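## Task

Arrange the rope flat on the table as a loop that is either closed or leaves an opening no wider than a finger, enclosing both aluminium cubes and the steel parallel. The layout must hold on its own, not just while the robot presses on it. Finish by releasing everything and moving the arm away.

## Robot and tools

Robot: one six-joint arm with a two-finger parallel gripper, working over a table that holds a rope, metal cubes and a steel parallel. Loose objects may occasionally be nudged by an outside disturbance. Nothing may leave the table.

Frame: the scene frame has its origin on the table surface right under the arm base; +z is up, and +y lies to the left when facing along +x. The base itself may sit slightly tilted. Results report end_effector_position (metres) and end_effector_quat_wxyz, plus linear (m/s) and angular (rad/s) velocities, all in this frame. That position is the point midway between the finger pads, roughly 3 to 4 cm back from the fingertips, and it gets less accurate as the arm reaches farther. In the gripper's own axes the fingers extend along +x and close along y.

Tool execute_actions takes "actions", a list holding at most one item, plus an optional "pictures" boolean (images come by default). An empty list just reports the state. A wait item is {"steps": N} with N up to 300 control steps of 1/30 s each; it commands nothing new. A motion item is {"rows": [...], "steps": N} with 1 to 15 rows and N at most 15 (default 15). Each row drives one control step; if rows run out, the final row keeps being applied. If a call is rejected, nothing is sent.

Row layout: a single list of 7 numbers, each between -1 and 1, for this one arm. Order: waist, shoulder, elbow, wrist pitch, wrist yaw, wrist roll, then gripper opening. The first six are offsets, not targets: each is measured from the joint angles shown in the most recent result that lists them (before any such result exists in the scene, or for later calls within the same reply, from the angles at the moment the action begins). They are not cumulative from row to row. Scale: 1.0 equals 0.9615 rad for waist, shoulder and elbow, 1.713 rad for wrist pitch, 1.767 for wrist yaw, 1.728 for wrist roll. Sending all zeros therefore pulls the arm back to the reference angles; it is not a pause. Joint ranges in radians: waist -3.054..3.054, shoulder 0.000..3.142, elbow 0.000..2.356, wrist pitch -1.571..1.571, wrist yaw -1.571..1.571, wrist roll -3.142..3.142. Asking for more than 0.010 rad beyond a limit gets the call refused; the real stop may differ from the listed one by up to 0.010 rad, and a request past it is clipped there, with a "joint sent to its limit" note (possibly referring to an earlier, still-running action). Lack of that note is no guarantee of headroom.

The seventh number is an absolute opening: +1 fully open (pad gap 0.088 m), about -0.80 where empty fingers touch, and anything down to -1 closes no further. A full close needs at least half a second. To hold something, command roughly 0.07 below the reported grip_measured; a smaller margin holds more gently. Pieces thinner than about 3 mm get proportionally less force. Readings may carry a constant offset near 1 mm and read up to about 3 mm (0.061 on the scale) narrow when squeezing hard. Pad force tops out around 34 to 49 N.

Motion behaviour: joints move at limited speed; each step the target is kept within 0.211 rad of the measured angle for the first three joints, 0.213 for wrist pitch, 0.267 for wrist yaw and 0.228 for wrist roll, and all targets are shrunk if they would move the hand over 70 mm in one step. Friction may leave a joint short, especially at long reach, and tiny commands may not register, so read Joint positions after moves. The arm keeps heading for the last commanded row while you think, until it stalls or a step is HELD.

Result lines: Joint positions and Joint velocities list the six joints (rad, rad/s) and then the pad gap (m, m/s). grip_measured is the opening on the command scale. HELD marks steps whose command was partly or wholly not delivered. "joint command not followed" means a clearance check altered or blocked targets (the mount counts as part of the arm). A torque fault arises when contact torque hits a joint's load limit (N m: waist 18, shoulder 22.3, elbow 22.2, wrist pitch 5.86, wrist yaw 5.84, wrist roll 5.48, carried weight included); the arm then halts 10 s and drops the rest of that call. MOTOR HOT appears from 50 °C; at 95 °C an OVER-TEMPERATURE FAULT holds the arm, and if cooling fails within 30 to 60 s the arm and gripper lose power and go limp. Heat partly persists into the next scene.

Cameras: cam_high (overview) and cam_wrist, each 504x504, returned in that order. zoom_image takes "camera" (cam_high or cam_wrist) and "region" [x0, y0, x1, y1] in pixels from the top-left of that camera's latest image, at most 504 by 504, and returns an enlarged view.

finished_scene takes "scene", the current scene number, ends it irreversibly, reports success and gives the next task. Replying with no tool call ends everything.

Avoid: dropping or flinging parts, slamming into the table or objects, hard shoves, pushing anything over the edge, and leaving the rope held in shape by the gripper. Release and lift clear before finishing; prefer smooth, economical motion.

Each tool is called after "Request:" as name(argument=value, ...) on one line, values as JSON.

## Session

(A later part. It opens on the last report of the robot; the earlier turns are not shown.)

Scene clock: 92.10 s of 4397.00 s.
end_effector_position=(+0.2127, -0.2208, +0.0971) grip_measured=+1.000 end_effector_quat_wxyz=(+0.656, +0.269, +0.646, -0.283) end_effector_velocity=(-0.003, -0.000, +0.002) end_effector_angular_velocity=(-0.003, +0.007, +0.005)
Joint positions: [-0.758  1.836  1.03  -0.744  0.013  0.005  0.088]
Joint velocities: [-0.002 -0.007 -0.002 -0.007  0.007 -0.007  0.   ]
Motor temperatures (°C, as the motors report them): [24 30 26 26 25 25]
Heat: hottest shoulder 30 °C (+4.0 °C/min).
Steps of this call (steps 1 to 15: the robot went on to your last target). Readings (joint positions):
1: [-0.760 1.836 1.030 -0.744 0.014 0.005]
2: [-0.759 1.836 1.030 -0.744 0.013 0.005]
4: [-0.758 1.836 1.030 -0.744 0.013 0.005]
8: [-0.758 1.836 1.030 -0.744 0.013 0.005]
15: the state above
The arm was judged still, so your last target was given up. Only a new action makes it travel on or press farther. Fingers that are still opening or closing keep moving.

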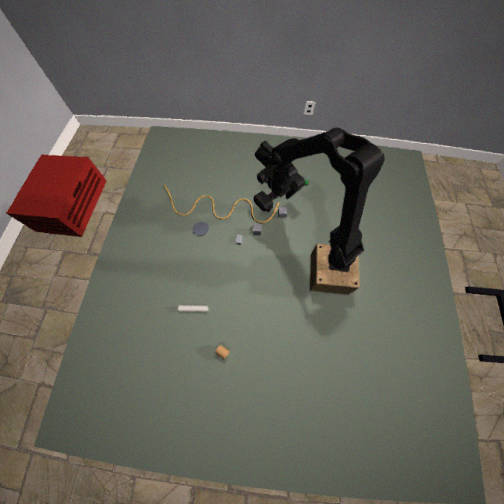

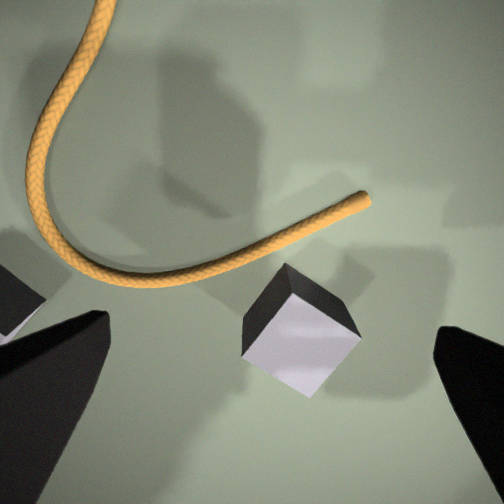

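Request:
execute_actions(actions=[{"rows":[[-0.03,0,0,0,0,0.4,0.4]]}], pictures=false)

Request:
execute_actions(actions=[{"rows":[[0,0.086,-0.125,0.1,0,0,0.4]]}])

Request:
execute_actions(actions=[{"rows":[[0,0,0,0,0,0,-0.4]],"steps":12}], pictures=false)

Request:
execute_actions(actions=[{"rows":[[0,-0.15,0,0,0,0,-0.4]],"steps":12}])

Scene clock: 100.03 s of 4397.00 s.
end_effector_position=(+0.2066, -0.2265, +0.0971) grip_measured=+0.404 end_effector_quat_wxyz=(+0.522, +0.479, +0.508, -0.489) end_effector_velocity=(-0.001, +0.002, +0.002) end_effector_angular_velocity=(+0.007, -0.006, -0.112)
Joint positions: [-0.786  1.836  1.03  -0.744  0.012  0.683  0.059]
Joint velocities: [-0.002 -0.007 -0.002 -0.007 -0.007  0.11  -0.001]
Motor temperatures (°C, as the motors report them): [24 31 25 26 25 25]
Heat: hottest shoulder 31 °C (+5.0 °C/min).
Steps of this call (steps 1 to 90: nothing new was sent; then 4.43 s passed at rest; steps 91 to 105: all 15 steps of this action). Readings (joint positions):
91: [-0.760 1.836 1.030 -0.744 0.012 0.052]
92: [-0.765 1.836 1.030 -0.744 0.012 0.124]
94: [-0.778 1.836 1.030 -0.744 0.012 0.261]
98: [-0.786 1.836 1.030 -0.744 0.012 0.534]
105: the state above

Scene clock: 100.53 s of 4397.00 s.
end_effector_position=(+0.1961, -0.2151, +0.0524) grip_measured=+0.402 end_effector_quat_wxyz=(+0.514, +0.480, +0.516, -0.489) end_effector_velocity=(+0.001, -0.001, +0.002) end_effector_angular_velocity=(-0.004, -0.014, +0.005)
Joint positions: [-0.786  1.914  0.914 -0.574  0.012  0.685  0.059]
Joint velocities: [-0.002 -0.007 -0.002  0.007 -0.007 -0.007  0.   ]
Motor temperatures (°C, as the motors report them): [24 31 25 26 25 25]
Heat: hottest shoulder 31 °C (+5.1 °C/min).
Steps of this call (steps 1 to 15: all 15 steps of this action). Readings (joint positions):
1: [-0.786 1.844 1.012 -0.706 0.012 0.685]
2: [-0.786 1.852 0.990 -0.649 0.012 0.685]
4: [-0.786 1.886 0.955 -0.612 0.012 0.685]
8: [-0.786 1.914 0.915 -0.586 0.012 0.685]
15: the state above

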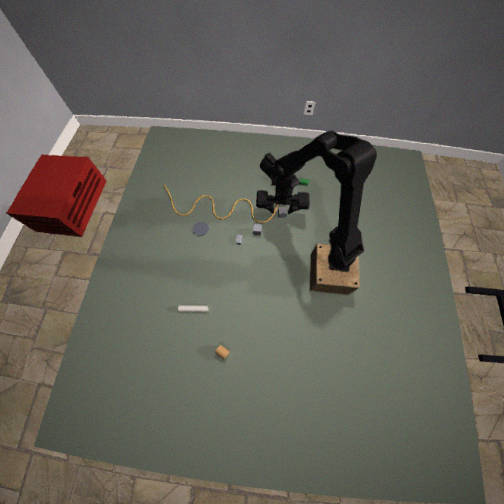

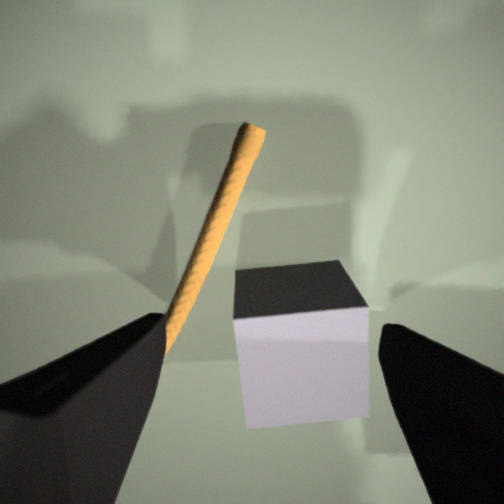

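Scene clock: 100.93 s of 4397.00 s.
end_effector_position=(+0.1963, -0.2152, +0.0525) grip_measured=-0.218 end_effector_quat_wxyz=(+0.514, +0.480, +0.516, -0.489) end_effector_velocity=(+0.002, -0.002, +0.001) end_effector_angular_velocity=(-0.004, -0.014, +0.020)
Joint positions: [-0.786  1.914  0.914 -0.573  0.012  0.685  0.028]
Joint velocities: [-0.002 -0.002  0.002  0.007 -0.007 -0.022  0.   ]
Motor temperatures (°C, as the motors report them): [24 31 25 26 25 25]
Heat: hottest shoulder 31 °C (+5.0 °C/min).
Steps of this call (steps 1 to 12: all 12 steps of this action). Readings (joint positions):
1: [-0.786 1.914 0.914 -0.574 0.012 0.685]
2: [-0.786 1.914 0.914 -0.574 0.012 0.685]
4: [-0.786 1.914 0.914 -0.574 0.012 0.685]
8: [-0.786 1.914 0.914 -0.573 0.012 0.685]
12: the state above

Scene clock: 101.33 s of 4397.00 s.
end_effector_position=(+0.2086, -0.2286, +0.0922) grip_measured=-0.218 end_effector_quat_wxyz=(+0.562, +0.476, +0.465, -0.491) end_effector_velocity=(+0.007, -0.009, +0.003) end_effector_angular_velocity=(-0.036, -0.044, -0.014)
Joint positions: [-0.786  1.775  0.917 -0.574  0.012  0.685  0.028]
Joint velocities: [-0.007 -0.007 -0.002  0.051 -0.007  0.007 -0.   ]
Motor temperatures (°C, as the motors report them): [24 31 25 26 25 25]
Heat: hottest shoulder 31 °C (+5.1 °C/min).
Steps of this call (steps 1 to 12: all 12 steps of this action). Readings (joint positions):
1: [-0.786 1.896 0.914 -0.572 0.012 0.685]
2: [-0.786 1.874 0.910 -0.580 0.012 0.685]
4: [-0.786 1.818 0.909 -0.574 0.012 0.685]
8: [-0.786 1.775 0.917 -0.570 0.012 0.685]
12: the state above

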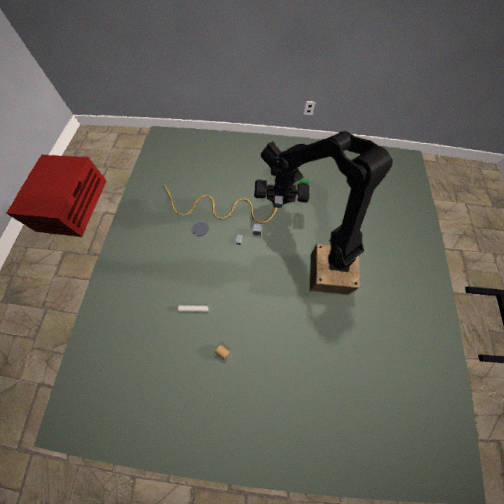

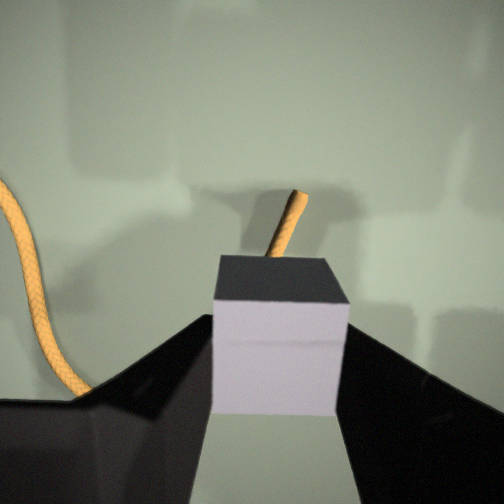

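Request:
execute_actions(actions=[{"rows":[[0.61,0,0,0,0,0,-0.4]]}], pictures=false)

Request:
execute_actions(actions=[{"steps":8}], pictures=false)

Request:
execute_actions(actions=[{"rows":[[0,0.135,0,0,0,0,-0.4]],"steps":12}], pictures=false)

Request:
execute_actions(actions=[{"rows":[[0,0,0,0,0,0,0.1]],"steps":10}], pictures=false)

Request:
execute_actions(actions=[{"rows":[[0,-0.135,0,0,0,0,0.1]],"steps":10}], pictures=false)

Request:
execute_actions(actions=[{"rows":[[-0.62,0,0,0,0,0,0.4]]}], pictures=false)

Request:
execute_actions(actions=[{"steps":8}], pictures=false)

Request:
execute_actions(actions=[{"rows":[[0,0.2,0.12,-0.02,0,0.15,0.4]]}])

Scene clock: 115.00 s of 4397.00 s.
end_effector_position=(+0.3006, -0.0744, +0.0922) grip_measured=-0.218 end_effector_quat_wxyz=(+0.681, +0.322, +0.582, -0.306) end_effector_velocity=(-0.004, -0.015, +0.001) end_effector_angular_velocity=(-0.038, +0.012, -0.015)
Joint positions: [-0.199  1.775  0.917 -0.573  0.009  0.685  0.028]
Joint velocities: [-0.032 -0.002  0.002 -0.007  0.037 -0.022 -0.   ]
Motor temperatures (°C, as the motors report them): [24 31 25 26 25 25]
Heat: hottest shoulder 31 °C (+3.0 °C/min).
Steps of this call (steps 1 to 15: the robot went on to your last target; steps 16 to 90: nothing new was sent; then 10.17 s passed at rest; steps 91 to 105: all 15 steps of this action). Readings (joint positions):
91: [-0.770 1.775 0.917 -0.573 0.025 0.685]
92: [-0.723 1.775 0.917 -0.573 0.029 0.685]
94: [-0.596 1.775 0.917 -0.572 0.016 0.685]
98: [-0.337 1.775 0.917 -0.572 0.013 0.685]
105: the state above

Scene clock: 115.27 s of 4397.00 s.
end_effector_position=(+0.3006, -0.0747, +0.0922) grip_measured=-0.218 end_effector_quat_wxyz=(+0.680, +0.323, +0.582, -0.307) end_effector_velocity=(-0.001, +0.003, +0.001) end_effector_angular_velocity=(+0.019, -0.002, +0.022)
Joint positions: [-0.2    1.775  0.917 -0.573  0.009  0.685  0.028]
Joint velocities: [-0.002 -0.007 -0.002 -0.007 -0.022 -0.022  0.   ]
Motor temperatures (°C, as the motors report them): [24 31 25 26 25 25]
Heat: hottest shoulder 31 °C (+3.0 °C/min).
Steps of this call (steps 1 to 8: the robot went on to your last target). Readings (joint positions):
1: [-0.200 1.775 0.917 -0.573 0.009 0.685]
2: [-0.200 1.775 0.917 -0.573 0.009 0.685]
4: [-0.200 1.775 0.917 -0.573 0.009 0.685]
8: the state above

Scene clock: 115.67 s of 4397.00 s.
end_effector_position=(+0.2856, -0.0710, +0.0571) grip_measured=-0.218 end_effector_quat_wxyz=(+0.639, +0.313, +0.627, -0.317) end_effector_velocity=(-0.005, +0.003, -0.001) end_effector_angular_velocity=(+0.013, +0.024, +0.010)
Joint positions: [-0.2    1.898  0.916 -0.573  0.009  0.685  0.028]
Joint velocities: [ 0.002  0.002 -0.002 -0.022 -0.007 -0.007  0.   ]
Motor temperatures (°C, as the motors report them): [24 31 25 26 25 25]
Heat: hottest shoulder 31 °C (+3.0 °C/min).
Steps of this call (steps 1 to 12: all 12 steps of this action). Readings (joint positions):
1: [-0.200 1.792 0.918 -0.574 0.009 0.685]
2: [-0.200 1.814 0.924 -0.568 0.009 0.685]
4: [-0.200 1.865 0.924 -0.571 0.009 0.685]
8: [-0.200 1.898 0.916 -0.576 0.009 0.685]
12: the state above

Scene clock: 116.00 s of 4397.00 s.
end_effector_position=(+0.2856, -0.0710, +0.0571) grip_measured=+0.087 end_effector_quat_wxyz=(+0.639, +0.313, +0.627, -0.317) end_effector_velocity=(-0.001, +0.001, -0.001) end_effector_angular_velocity=(+0.006, -0.004, +0.005)
Joint positions: [-0.2    1.898  0.916 -0.573  0.009  0.685  0.043]
Joint velocities: [-0.002 -0.002 -0.007  0.007 -0.007 -0.007  0.006]
Motor temperatures (°C, as the motors report them): [24 31 25 26 25 25]
Heat: hottest shoulder 31 °C (+3.0 °C/min).
Steps of this call (steps 1 to 10: all 10 steps of this action). Readings (joint positions):
1: [-0.200 1.898 0.916 -0.573 0.009 0.685]
2: [-0.200 1.898 0.916 -0.573 0.009 0.685]
4: [-0.200 1.898 0.916 -0.573 0.009 0.685]
8: [-0.200 1.898 0.916 -0.573 0.009 0.685]
10: the state above

Scene clock: 116.33 s of 4397.00 s.
end_effector_position=(+0.3014, -0.0749, +0.0933) grip_measured=+0.098 end_effector_quat_wxyz=(+0.682, +0.323, +0.581, -0.307) end_effector_velocity=(-0.012, +0.001, -0.001) end_effector_angular_velocity=(+0.000, +0.053, +0.033)
Joint positions: [-0.2    1.773  0.919 -0.573  0.009  0.685  0.044]
Joint velocities: [-0.002 -0.002 -0.002 -0.051  0.007 -0.037 -0.   ]
Motor temperatures (°C, as the motors report them): [24 31 25 26 25 25]
Heat: hottest shoulder 31 °C (+3.0 °C/min).
Steps of this call (steps 1 to 10: all 10 steps of this action). Readings (joint positions):
1: [-0.200 1.884 0.916 -0.573 0.009 0.685]
2: [-0.200 1.864 0.913 -0.578 0.009 0.685]
4: [-0.200 1.813 0.913 -0.572 0.009 0.685]
8: [-0.200 1.773 0.919 -0.571 0.009 0.685]
10: the state above

Scene clock: 116.83 s of 4397.00 s.
end_effector_position=(+0.2073, -0.2318, +0.0933) grip_measured=+0.397 end_effector_quat_wxyz=(+0.562, +0.478, +0.460, -0.494) end_effector_velocity=(+0.005, +0.008, -0.002) end_effector_angular_velocity=(+0.031, -0.016, +0.039)
Joint positions: [-0.796  1.773  0.919 -0.571  0.012  0.685  0.058]
Joint velocities: [ 0.012  0.002 -0.002 -0.007 -0.037 -0.022  0.001]
Motor temperatures (°C, as the motors report them): [24 31 25 26 25 25]
Heat: hottest shoulder 31 °C (+3.0 °C/min).
Steps of this call (steps 1 to 15: all 15 steps of this action). Readings (joint positions):
1: [-0.217 1.773 0.919 -0.573 -0.003 0.685]
2: [-0.266 1.773 0.919 -0.572 -0.005 0.685]
4: [-0.393 1.773 0.919 -0.570 0.005 0.685]
8: [-0.652 1.773 0.919 -0.570 0.006 0.685]
15: the state above

Scene clock: 117.10 s of 4397.00 s.
end_effector_position=(+0.2074, -0.2317, +0.0933) grip_measured=+0.398 end_effector_quat_wxyz=(+0.562, +0.478, +0.460, -0.494) end_effector_velocity=(-0.003, +0.000, -0.000) end_effector_angular_velocity=(-0.001, +0.013, +0.018)
Joint positions: [-0.796  1.773  0.919 -0.571  0.012  0.685  0.058]
Joint velocities: [-0.002 -0.002 -0.002 -0.007  0.007 -0.022 -0.   ]
Motor temperatures (°C, as the motors report them): [24 31 25 26 25 25]
Heat: hottest shoulder 31 °C (+3.0 °C/min).
Steps of this call (steps 1 to 8: the robot went on to your last target). Readings (joint positions):
1: [-0.796 1.773 0.919 -0.571 0.012 0.685]
2: [-0.796 1.773 0.919 -0.571 0.012 0.685]
4: [-0.796 1.773 0.919 -0.571 0.012 0.685]
8: the state above

Scene clock: 117.60 s of 4397.00 s.
end_effector_position=(+0.2144, -0.2393, +0.0622) grip_measured=+0.398 end_effector_quat_wxyz=(+0.459, +0.545, +0.433, -0.552) end_effector_velocity=(-0.003, +0.004, +0.000) end_effector_angular_velocity=(+0.021, +0.010, +0.005)
Joint positions: [-0.796  1.953  1.024 -0.605  0.011  0.94   0.058]
Joint velocities: [-0.002 -0.002 -0.002 -0.022 -0.007 -0.007 -0.   ]
Motor temperatures (°C, as the motors report them): [24 31 25 26 25 25]
Heat: hottest shoulder 31 °C (+3.0 °C/min).
Steps of this call (steps 1 to 15: all 15 steps of this action). Readings (joint positions):
1: [-0.795 1.799 0.935 -0.589 0.011 0.734]
2: [-0.796 1.837 0.967 -0.593 0.011 0.802]
4: [-0.796 1.913 1.010 -0.587 0.011 0.879]
8: [-0.796 1.952 1.015 -0.605 0.011 0.928]
15: the state above

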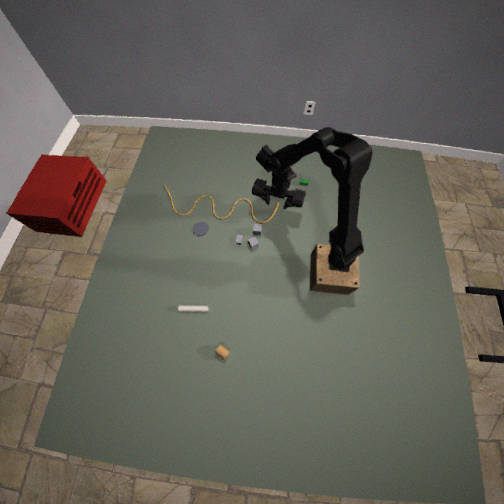

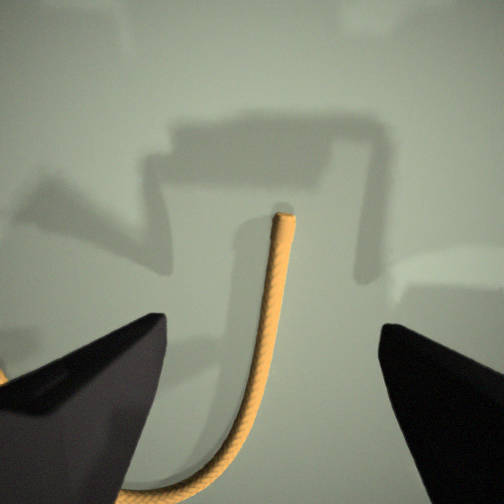

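Request:
execute_actions(actions=[{"rows":[[0,0.08,0,0,0,0,0.4]],"steps":12}], pictures=false)

Request:
execute_actions(actions=[{"rows":[[0,0,0,0,0,0,-1]]}], pictures=false)

Request:
execute_actions(actions=[{"rows":[[0,-0.08,0,0,0,0,-1]],"steps":10}])

Scene clock: 123.30 s of 4397.00 s.
end_effector_position=(+0.2086, -0.2329, +0.0428) grip_measured=+0.398 end_effector_quat_wxyz=(+0.436, +0.544, +0.456, -0.553) end_effector_velocity=(-0.000, +0.003, +0.000) end_effector_angular_velocity=(+0.011, -0.001, +0.024)
Joint positions: [-0.796  2.021  1.027 -0.606  0.011  0.941  0.058]
Joint velocities: [ 0.002 -0.002 -0.002 -0.007 -0.007 -0.022  0.   ]
Motor temperatures (°C, as the motors report them): [24 30 26 26 25 25]
Heat: hottest shoulder 30 °C (+2.0 °C/min).
Steps of this call (steps 1 to 15: the robot went on to your last target; steps 16 to 90: nothing new was sent; then 2.30 s passed at rest; steps 91 to 102: all 12 steps of this action). Readings (joint positions):
91: [-0.796 1.962 1.025 -0.606 0.011 0.941]
92: [-0.796 1.974 1.028 -0.603 0.011 0.941]
94: [-0.796 2.002 1.029 -0.605 0.011 0.941]
98: [-0.796 2.021 1.027 -0.607 0.011 0.941]
102: the state above

Scene clock: 123.80 s of 4397.00 s.
end_effector_position=(+0.2088, -0.2331, +0.0429) grip_measured=-0.749 end_effector_quat_wxyz=(+0.437, +0.544, +0.456, -0.553) end_effector_velocity=(-0.000, -0.002, +0.000) end_effector_angular_velocity=(-0.000, -0.010, -0.000)
Joint positions: [-0.796  2.021  1.027 -0.605  0.011  0.941  0.002]
Joint velocities: [-0.007 -0.002 -0.002  0.007 -0.007 -0.007  0.   ]
Motor temperatures (°C, as the motors report them): [24 30 26 26 25 25]
Heat: hottest shoulder 30 °C (+2.0 °C/min).
Steps of this call (steps 1 to 15: all 15 steps of this action). Readings (joint positions):
1: [-0.796 2.021 1.027 -0.606 0.011 0.941]
2: [-0.796 2.021 1.027 -0.606 0.011 0.941]
4: [-0.796 2.021 1.027 -0.606 0.011 0.941]
8: [-0.796 2.021 1.027 -0.606 0.011 0.941]
15: the state above

Scene clock: 124.13 s of 4397.00 s.
end_effector_position=(+0.2154, -0.2404, +0.0635) grip_measured=-0.749 end_effector_quat_wxyz=(+0.461, +0.545, +0.431, -0.552) end_effector_velocity=(-0.001, +0.004, +0.001) end_effector_angular_velocity=(+0.028, -0.005, -0.009)
Joint positions: [-0.796  1.951  1.027 -0.605  0.011  0.941  0.002]
Joint velocities: [-0.002 -0.002  0.002 -0.022 -0.022  0.007 -0.   ]
Motor temperatures (°C, as the motors report them): [24 30 26 26 25 25]
Heat: hottest shoulder 30 °C (+2.0 °C/min).
Steps of this call (steps 1 to 10: all 10 steps of this action). Readings (joint positions):
1: [-0.796 2.012 1.027 -0.605 0.011 0.941]
2: [-0.796 2.002 1.027 -0.608 0.011 0.941]
4: [-0.796 1.975 1.027 -0.605 0.011 0.941]
8: [-0.796 1.951 1.027 -0.604 0.011 0.941]
10: the state above

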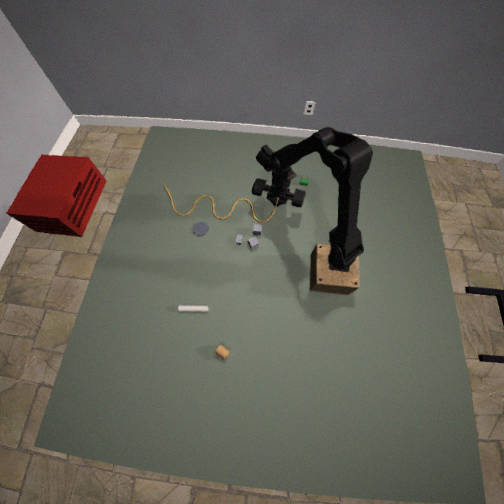

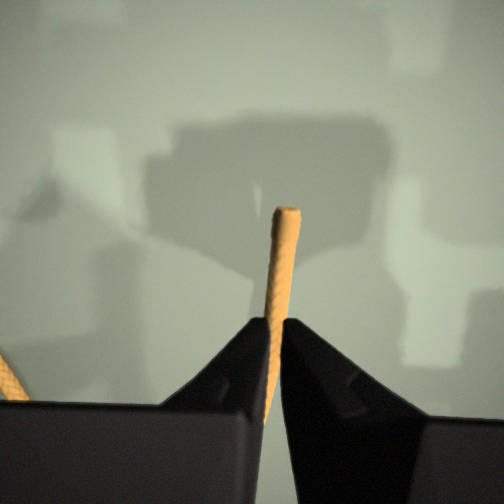

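Request:
execute_actions(actions=[{"rows":[[0.2,-0.329,-0.407,0.026,0,0,-1]]}], pictures=false)

Request:
execute_actions(actions=[{"rows":[[0.75,0,0,0,0,0,-1]]}], pictures=false)

Request:
execute_actions(actions=[{"rows":[[0,0.307,0.379,-0.04,0,0,-1]]}])

Request:
execute_actions(actions=[{"rows":[[-0.1,0.373,0.597,-0.125,0,0,-1]]}], pictures=false)

Request:
execute_actions(actions=[{"rows":[[-0.32,0,0,0,0,0,-1]]}])

Scene clock: 133.63 s of 4397.00 s.
end_effector_position=(+0.1793, -0.1358, +0.0673) grip_measured=-0.749 end_effector_quat_wxyz=(+0.501, +0.501, +0.492, -0.506) end_effector_velocity=(+0.004, +0.001, +0.008) end_effector_angular_velocity=(-0.001, -0.038, +0.005)
Joint positions: [-0.603  1.644  0.646 -0.561  0.009  0.941  0.002]
Joint velocities: [-0.002 -0.042 -0.002 -0.007 -0.022 -0.007 -0.   ]
Motor temperatures (°C, as the motors report them): [24 31 26 26 25 25]
Heat: hottest shoulder 31 °C (+2.0 °C/min).
Steps of this call (steps 1 to 15: the robot went on to your last target; steps 16 to 90: nothing new was sent; then 6.00 s passed at rest; steps 91 to 105: all 15 steps of this action). Readings (joint positions):
91: [-0.783 1.924 0.998 -0.575 0.021 0.941]
92: [-0.745 1.878 0.946 -0.568 0.022 0.941]
94: [-0.650 1.754 0.827 -0.572 0.010 0.941]
98: [-0.602 1.655 0.676 -0.568 0.008 0.941]
105: the state above

Scene clock: 134.13 s of 4397.00 s.
end_effector_position=(+0.2248, +0.0149, +0.0674) grip_measured=-0.749 end_effector_quat_wxyz=(+0.646, +0.299, +0.636, -0.298) end_effector_velocity=(-0.004, +0.021, -0.001) end_effector_angular_velocity=(+0.006, +0.013, +0.098)
Joint positions: [ 0.109  1.644  0.646 -0.559  0.005  0.942  0.002]
Joint velocities: [ 0.09   0.002 -0.002 -0.007 -0.007 -0.007 -0.   ]
Motor temperatures (°C, as the motors report them): [24 31 26 26 25 25]
Heat: hottest shoulder 31 °C (+2.0 °C/min).
Steps of this call (steps 1 to 15: all 15 steps of this action). Readings (joint positions):
1: [-0.581 1.644 0.646 -0.561 0.022 0.942]
2: [-0.522 1.644 0.646 -0.560 0.021 0.942]
4: [-0.391 1.644 0.646 -0.559 0.013 0.942]
8: [-0.134 1.644 0.646 -0.559 0.012 0.942]
15: the state above

Scene clock: 134.63 s of 4397.00 s.
end_effector_position=(+0.3109, +0.0211, +0.0652) grip_measured=-0.749 end_effector_quat_wxyz=(+0.648, +0.300, +0.634, -0.297) end_effector_velocity=(-0.002, +0.000, -0.007) end_effector_angular_velocity=(+0.006, +0.018, -0.010)
Joint positions: [ 0.109  1.928  1.003 -0.627  0.005  0.942  0.002]
Joint velocities: [-0.002  0.022 -0.002  0.007 -0.007  0.007 -0.   ]
Motor temperatures (°C, as the motors report them): [24 31 26 26 25 25]
Heat: hottest shoulder 31 °C (+2.0 °C/min).
Steps of this call (steps 1 to 15: all 15 steps of this action). Readings (joint positions):
1: [0.110 1.676 0.674 -0.594 0.005 0.942]
2: [0.109 1.733 0.728 -0.611 0.005 0.942]
4: [0.109 1.852 0.848 -0.609 0.005 0.942]
8: [0.109 1.915 0.984 -0.616 0.005 0.942]
15: the state above

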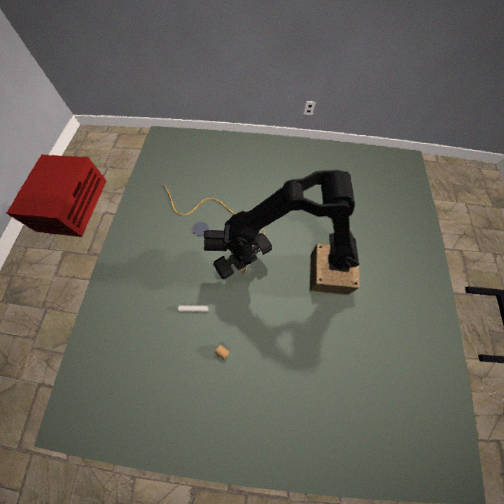

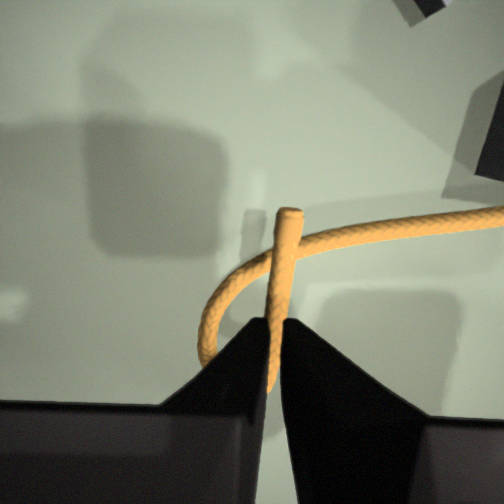

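Scene clock: 135.13 s of 4397.00 s.
end_effector_position=(+0.4229, -0.0110, +0.0685) grip_measured=-0.748 end_effector_quat_wxyz=(+0.637, +0.333, +0.615, -0.324) end_effector_velocity=(-0.035, +0.003, -0.019) end_effector_angular_velocity=(+0.011, +0.173, +0.010)
Joint positions: [ 0.014  2.268  1.57  -0.839  0.003  0.942  0.002]
Joint velocities: [ 0.002  0.042 -0.007 -0.125 -0.007 -0.007  0.   ]
Motor temperatures (°C, as the motors report them): [24 31 26 26 25 25]
Heat: hottest shoulder 31 °C (+2.0 °C/min).
Steps of this call (steps 1 to 15: all 15 steps of this action). Readings (joint positions):
1: [0.103 1.960 1.036 -0.686 0.001 0.942]
2: [0.084 2.010 1.098 -0.748 0.000 0.942]
4: [0.041 2.134 1.223 -0.792 0.003 0.942]
8: [0.015 2.249 1.447 -0.828 0.003 0.942]
15: the state above

Scene clock: 135.63 s of 4397.00 s.
end_effector_position=(+0.3991, -0.1409, +0.0684) grip_measured=-0.748 end_effector_quat_wxyz=(+0.579, +0.424, +0.555, -0.420) end_effector_velocity=(+0.024, +0.073, +0.000) end_effector_angular_velocity=(+0.037, -0.005, +0.162)
Joint positions: [-0.298  2.268  1.57  -0.838  0.005  0.942  0.002]
Joint velocities: [ 0.168 -0.002 -0.002 -0.007 -0.037  0.007 -0.   ]
Motor temperatures (°C, as the motors report them): [24 31 26 26 25 25]
Heat: hottest shoulder 31 °C (+2.0 °C/min).
Steps of this call (steps 1 to 15: all 15 steps of this action). Readings (joint positions):
1: [0.006 2.268 1.570 -0.841 -0.003 0.942]
2: [-0.019 2.268 1.570 -0.841 -0.006 0.942]
4: [-0.101 2.268 1.570 -0.839 -0.005 0.942]
8: [-0.279 2.268 1.570 -0.837 0.006 0.942]
15: the state above

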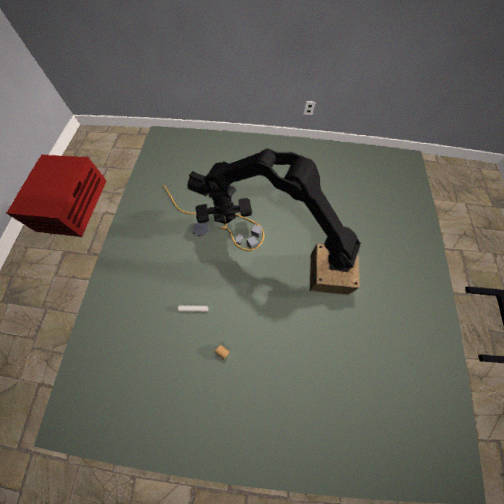

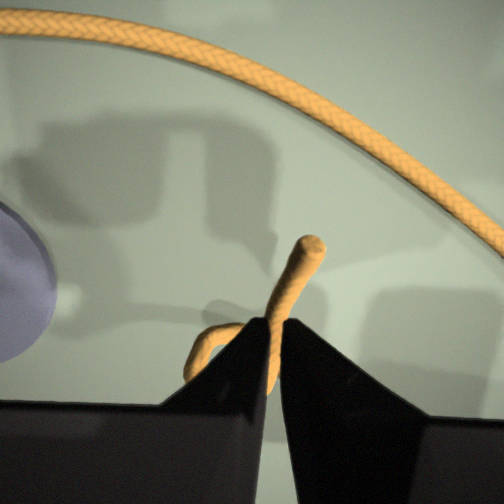

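Cross the rope, release, retreat.

Request:
execute_actions(actions=[{"rows":[[-0.17,0.02,0,0,0,0,-1]]}], pictures=false)

Request:
execute_actions(actions=[{"rows":[[0,0,0,0,0,0,0.3]],"steps":10}], pictures=false)

Request:
execute_actions(actions=[{"rows":[[0,-0.5,-0.3,0,0,0,0.3]]}], pictures=false)

Request:
execute_actions(actions=[{"rows":[[-1,0,0,0,0,0,0.3]]}], pictures=false)

Request:
execute_actions(actions=[{"steps":20}])

Request:
zoom_image(camera="cam_high", region=[150,170,290,270])

Scene clock: 140.97 s of 4397.00 s.
end_effector_position=(+0.3706, -0.2031, +0.0664) grip_measured=-0.748 end_effector_quat_wxyz=(+0.542, +0.466, +0.521, -0.467) end_effector_velocity=(+0.001, +0.013, +0.000) end_effector_angular_velocity=(+0.004, +0.023, +0.053)
Joint positions: [-0.46   2.273  1.57  -0.838  0.007  0.942  0.002]
Joint velocities: [ 0.032 -0.002 -0.002 -0.022  0.007 -0.022 -0.   ]
Motor temperatures (°C, as the motors report them): [24 32 26 26 25 25]
Heat: hottest shoulder 32 °C (+3.0 °C/min).
Steps of this call (steps 1 to 15: the robot went on to your last target; steps 16 to 145: nothing new was sent; steps 146 to 160: all 15 steps of this action). Readings (joint positions):
146: [-0.300 2.268 1.570 -0.838 -0.003 0.942]
147: [-0.324 2.269 1.570 -0.838 -0.006 0.942]
149: [-0.397 2.270 1.570 -0.838 0.000 0.942]
153: [-0.485 2.272 1.570 -0.838 0.009 0.942]
160: the state above

Scene clock: 141.30 s of 4397.00 s.
end_effector_position=(+0.3708, -0.2029, +0.0664) grip_measured=+0.247 end_effector_quat_wxyz=(+0.542, +0.466, +0.521, -0.466) end_effector_velocity=(-0.002, +0.001, +0.000) end_effector_angular_velocity=(+0.010, +0.003, -0.010)
Joint positions: [-0.459  2.273  1.57  -0.838  0.007  0.942  0.051]
Joint velocities: [-0.002 -0.002 -0.002 -0.007 -0.007  0.007  0.041]
Motor temperatures (°C, as the motors report them): [24 32 26 26 25 25]
Heat: hottest shoulder 32 °C (+3.0 °C/min).
Steps of this call (steps 1 to 10: all 10 steps of this action). Readings (joint positions):
1: [-0.459 2.273 1.570 -0.838 0.007 0.942]
2: [-0.459 2.273 1.570 -0.838 0.007 0.942]
4: [-0.459 2.273 1.570 -0.838 0.007 0.942]
8: [-0.459 2.273 1.570 -0.838 0.007 0.942]
10: the state above

Scene clock: 141.80 s of 4397.00 s.
end_effector_position=(+0.3275, -0.1793, +0.1793) grip_measured=+0.298 end_effector_quat_wxyz=(+0.612, +0.479, +0.443, -0.447) end_effector_velocity=(-0.039, +0.021, -0.040) end_effector_angular_velocity=(+0.087, +0.178, +0.008)
Joint positions: [-0.459  1.786  1.296 -0.837  0.007  0.942  0.054]
Joint velocities: [ 0.002  0.017 -0.1   -0.081  0.007 -0.007  0.   ]
Motor temperatures (°C, as the motors report them): [24 32 26 26 25 25]
Heat: hottest shoulder 32 °C (+3.0 °C/min).
Steps of this call (steps 1 to 15: all 15 steps of this action). Readings (joint positions):
1: [-0.459 2.245 1.538 -0.812 0.007 0.942]
2: [-0.459 2.201 1.478 -0.821 0.007 0.942]
4: [-0.459 2.085 1.362 -0.852 0.007 0.942]
8: [-0.459 1.881 1.299 -0.841 0.007 0.942]
15: the state above

Scene clock: 142.30 s of 4397.00 s.
end_effector_position=(+0.1033, -0.3590, +0.1790) grip_measured=+0.298 end_effector_quat_wxyz=(+0.393, +0.614, +0.224, -0.647) end_effector_velocity=(-0.614, -0.178, +0.000) end_effector_angular_velocity=(-0.009, +0.007, -1.702)
Joint positions: [-1.25   1.786  1.295 -0.835  0.004  0.942  0.054]
Joint velocities: [-1.707 -0.002 -0.002  0.007  0.007 -0.007 -0.   ]
Motor temperatures (°C, as the motors report them): [24 32 26 26 25 25]
Heat: hottest shoulder 32 °C (+3.1 °C/min).
Steps of this call (steps 1 to 15: all 15 steps of this action). Readings (joint positions):
1: [-0.472 1.786 1.295 -0.839 -0.003 0.942]
2: [-0.508 1.786 1.295 -0.838 -0.006 0.942]
4: [-0.616 1.786 1.295 -0.835 0.001 0.942]
8: [-0.850 1.786 1.295 -0.835 0.004 0.942]
15: the state above

Scene clock: 142.97 s of 4397.00 s.
end_effector_position=(+0.0400, -0.3712, +0.1790) grip_measured=+0.298 end_effector_quat_wxyz=(+0.336, +0.629, +0.171, -0.680) end_effector_velocity=(+0.002, +0.002, -0.000) end_effector_angular_velocity=(+0.010, -0.019, +0.010)
Joint positions: [-1.42   1.786  1.295 -0.835  0.01   0.942  0.054]
Joint velocities: [-0.002 -0.002 -0.002 -0.007 -0.022 -0.007 -0.   ]
Motor temperatures (°C, as the motors report them): [24 32 26 26 25 25]
Heat: hottest shoulder 32 °C (+3.1 °C/min).
Steps of this call (steps 1 to 20: the robot went on to your last target). Readings (joint positions):
1: [-1.305 1.786 1.295 -0.835 0.005 0.942]
2: [-1.355 1.786 1.295 -0.835 0.009 0.942]
4: [-1.416 1.786 1.295 -0.835 0.013 0.942]
8: [-1.425 1.786 1.295 -0.835 0.011 0.942]
20: the state above

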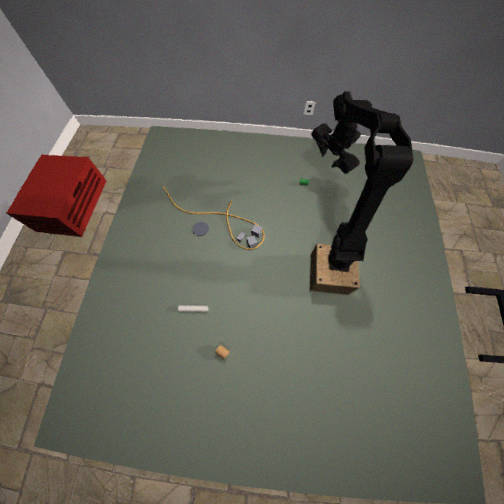

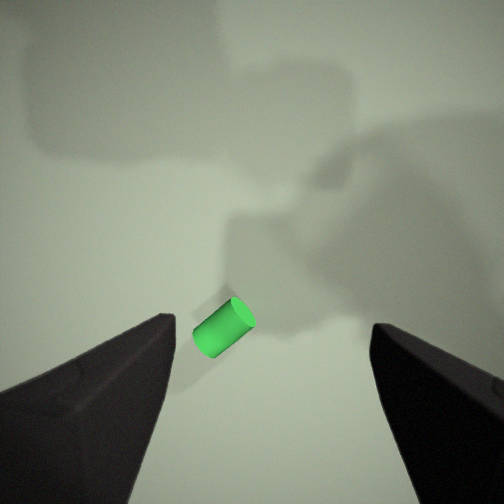

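Region (150, 170, 290, 270) of cam_high's 504x504 image, scaled by 3.600, with more detail than that image has; it fills the top 360 rows of this view, and the rest is white.

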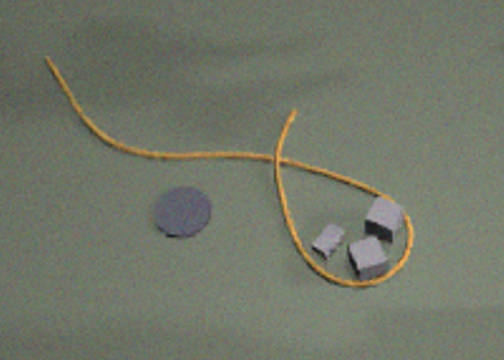

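Request:
finished_scene(scene=1)

The scene is finished: the task was done.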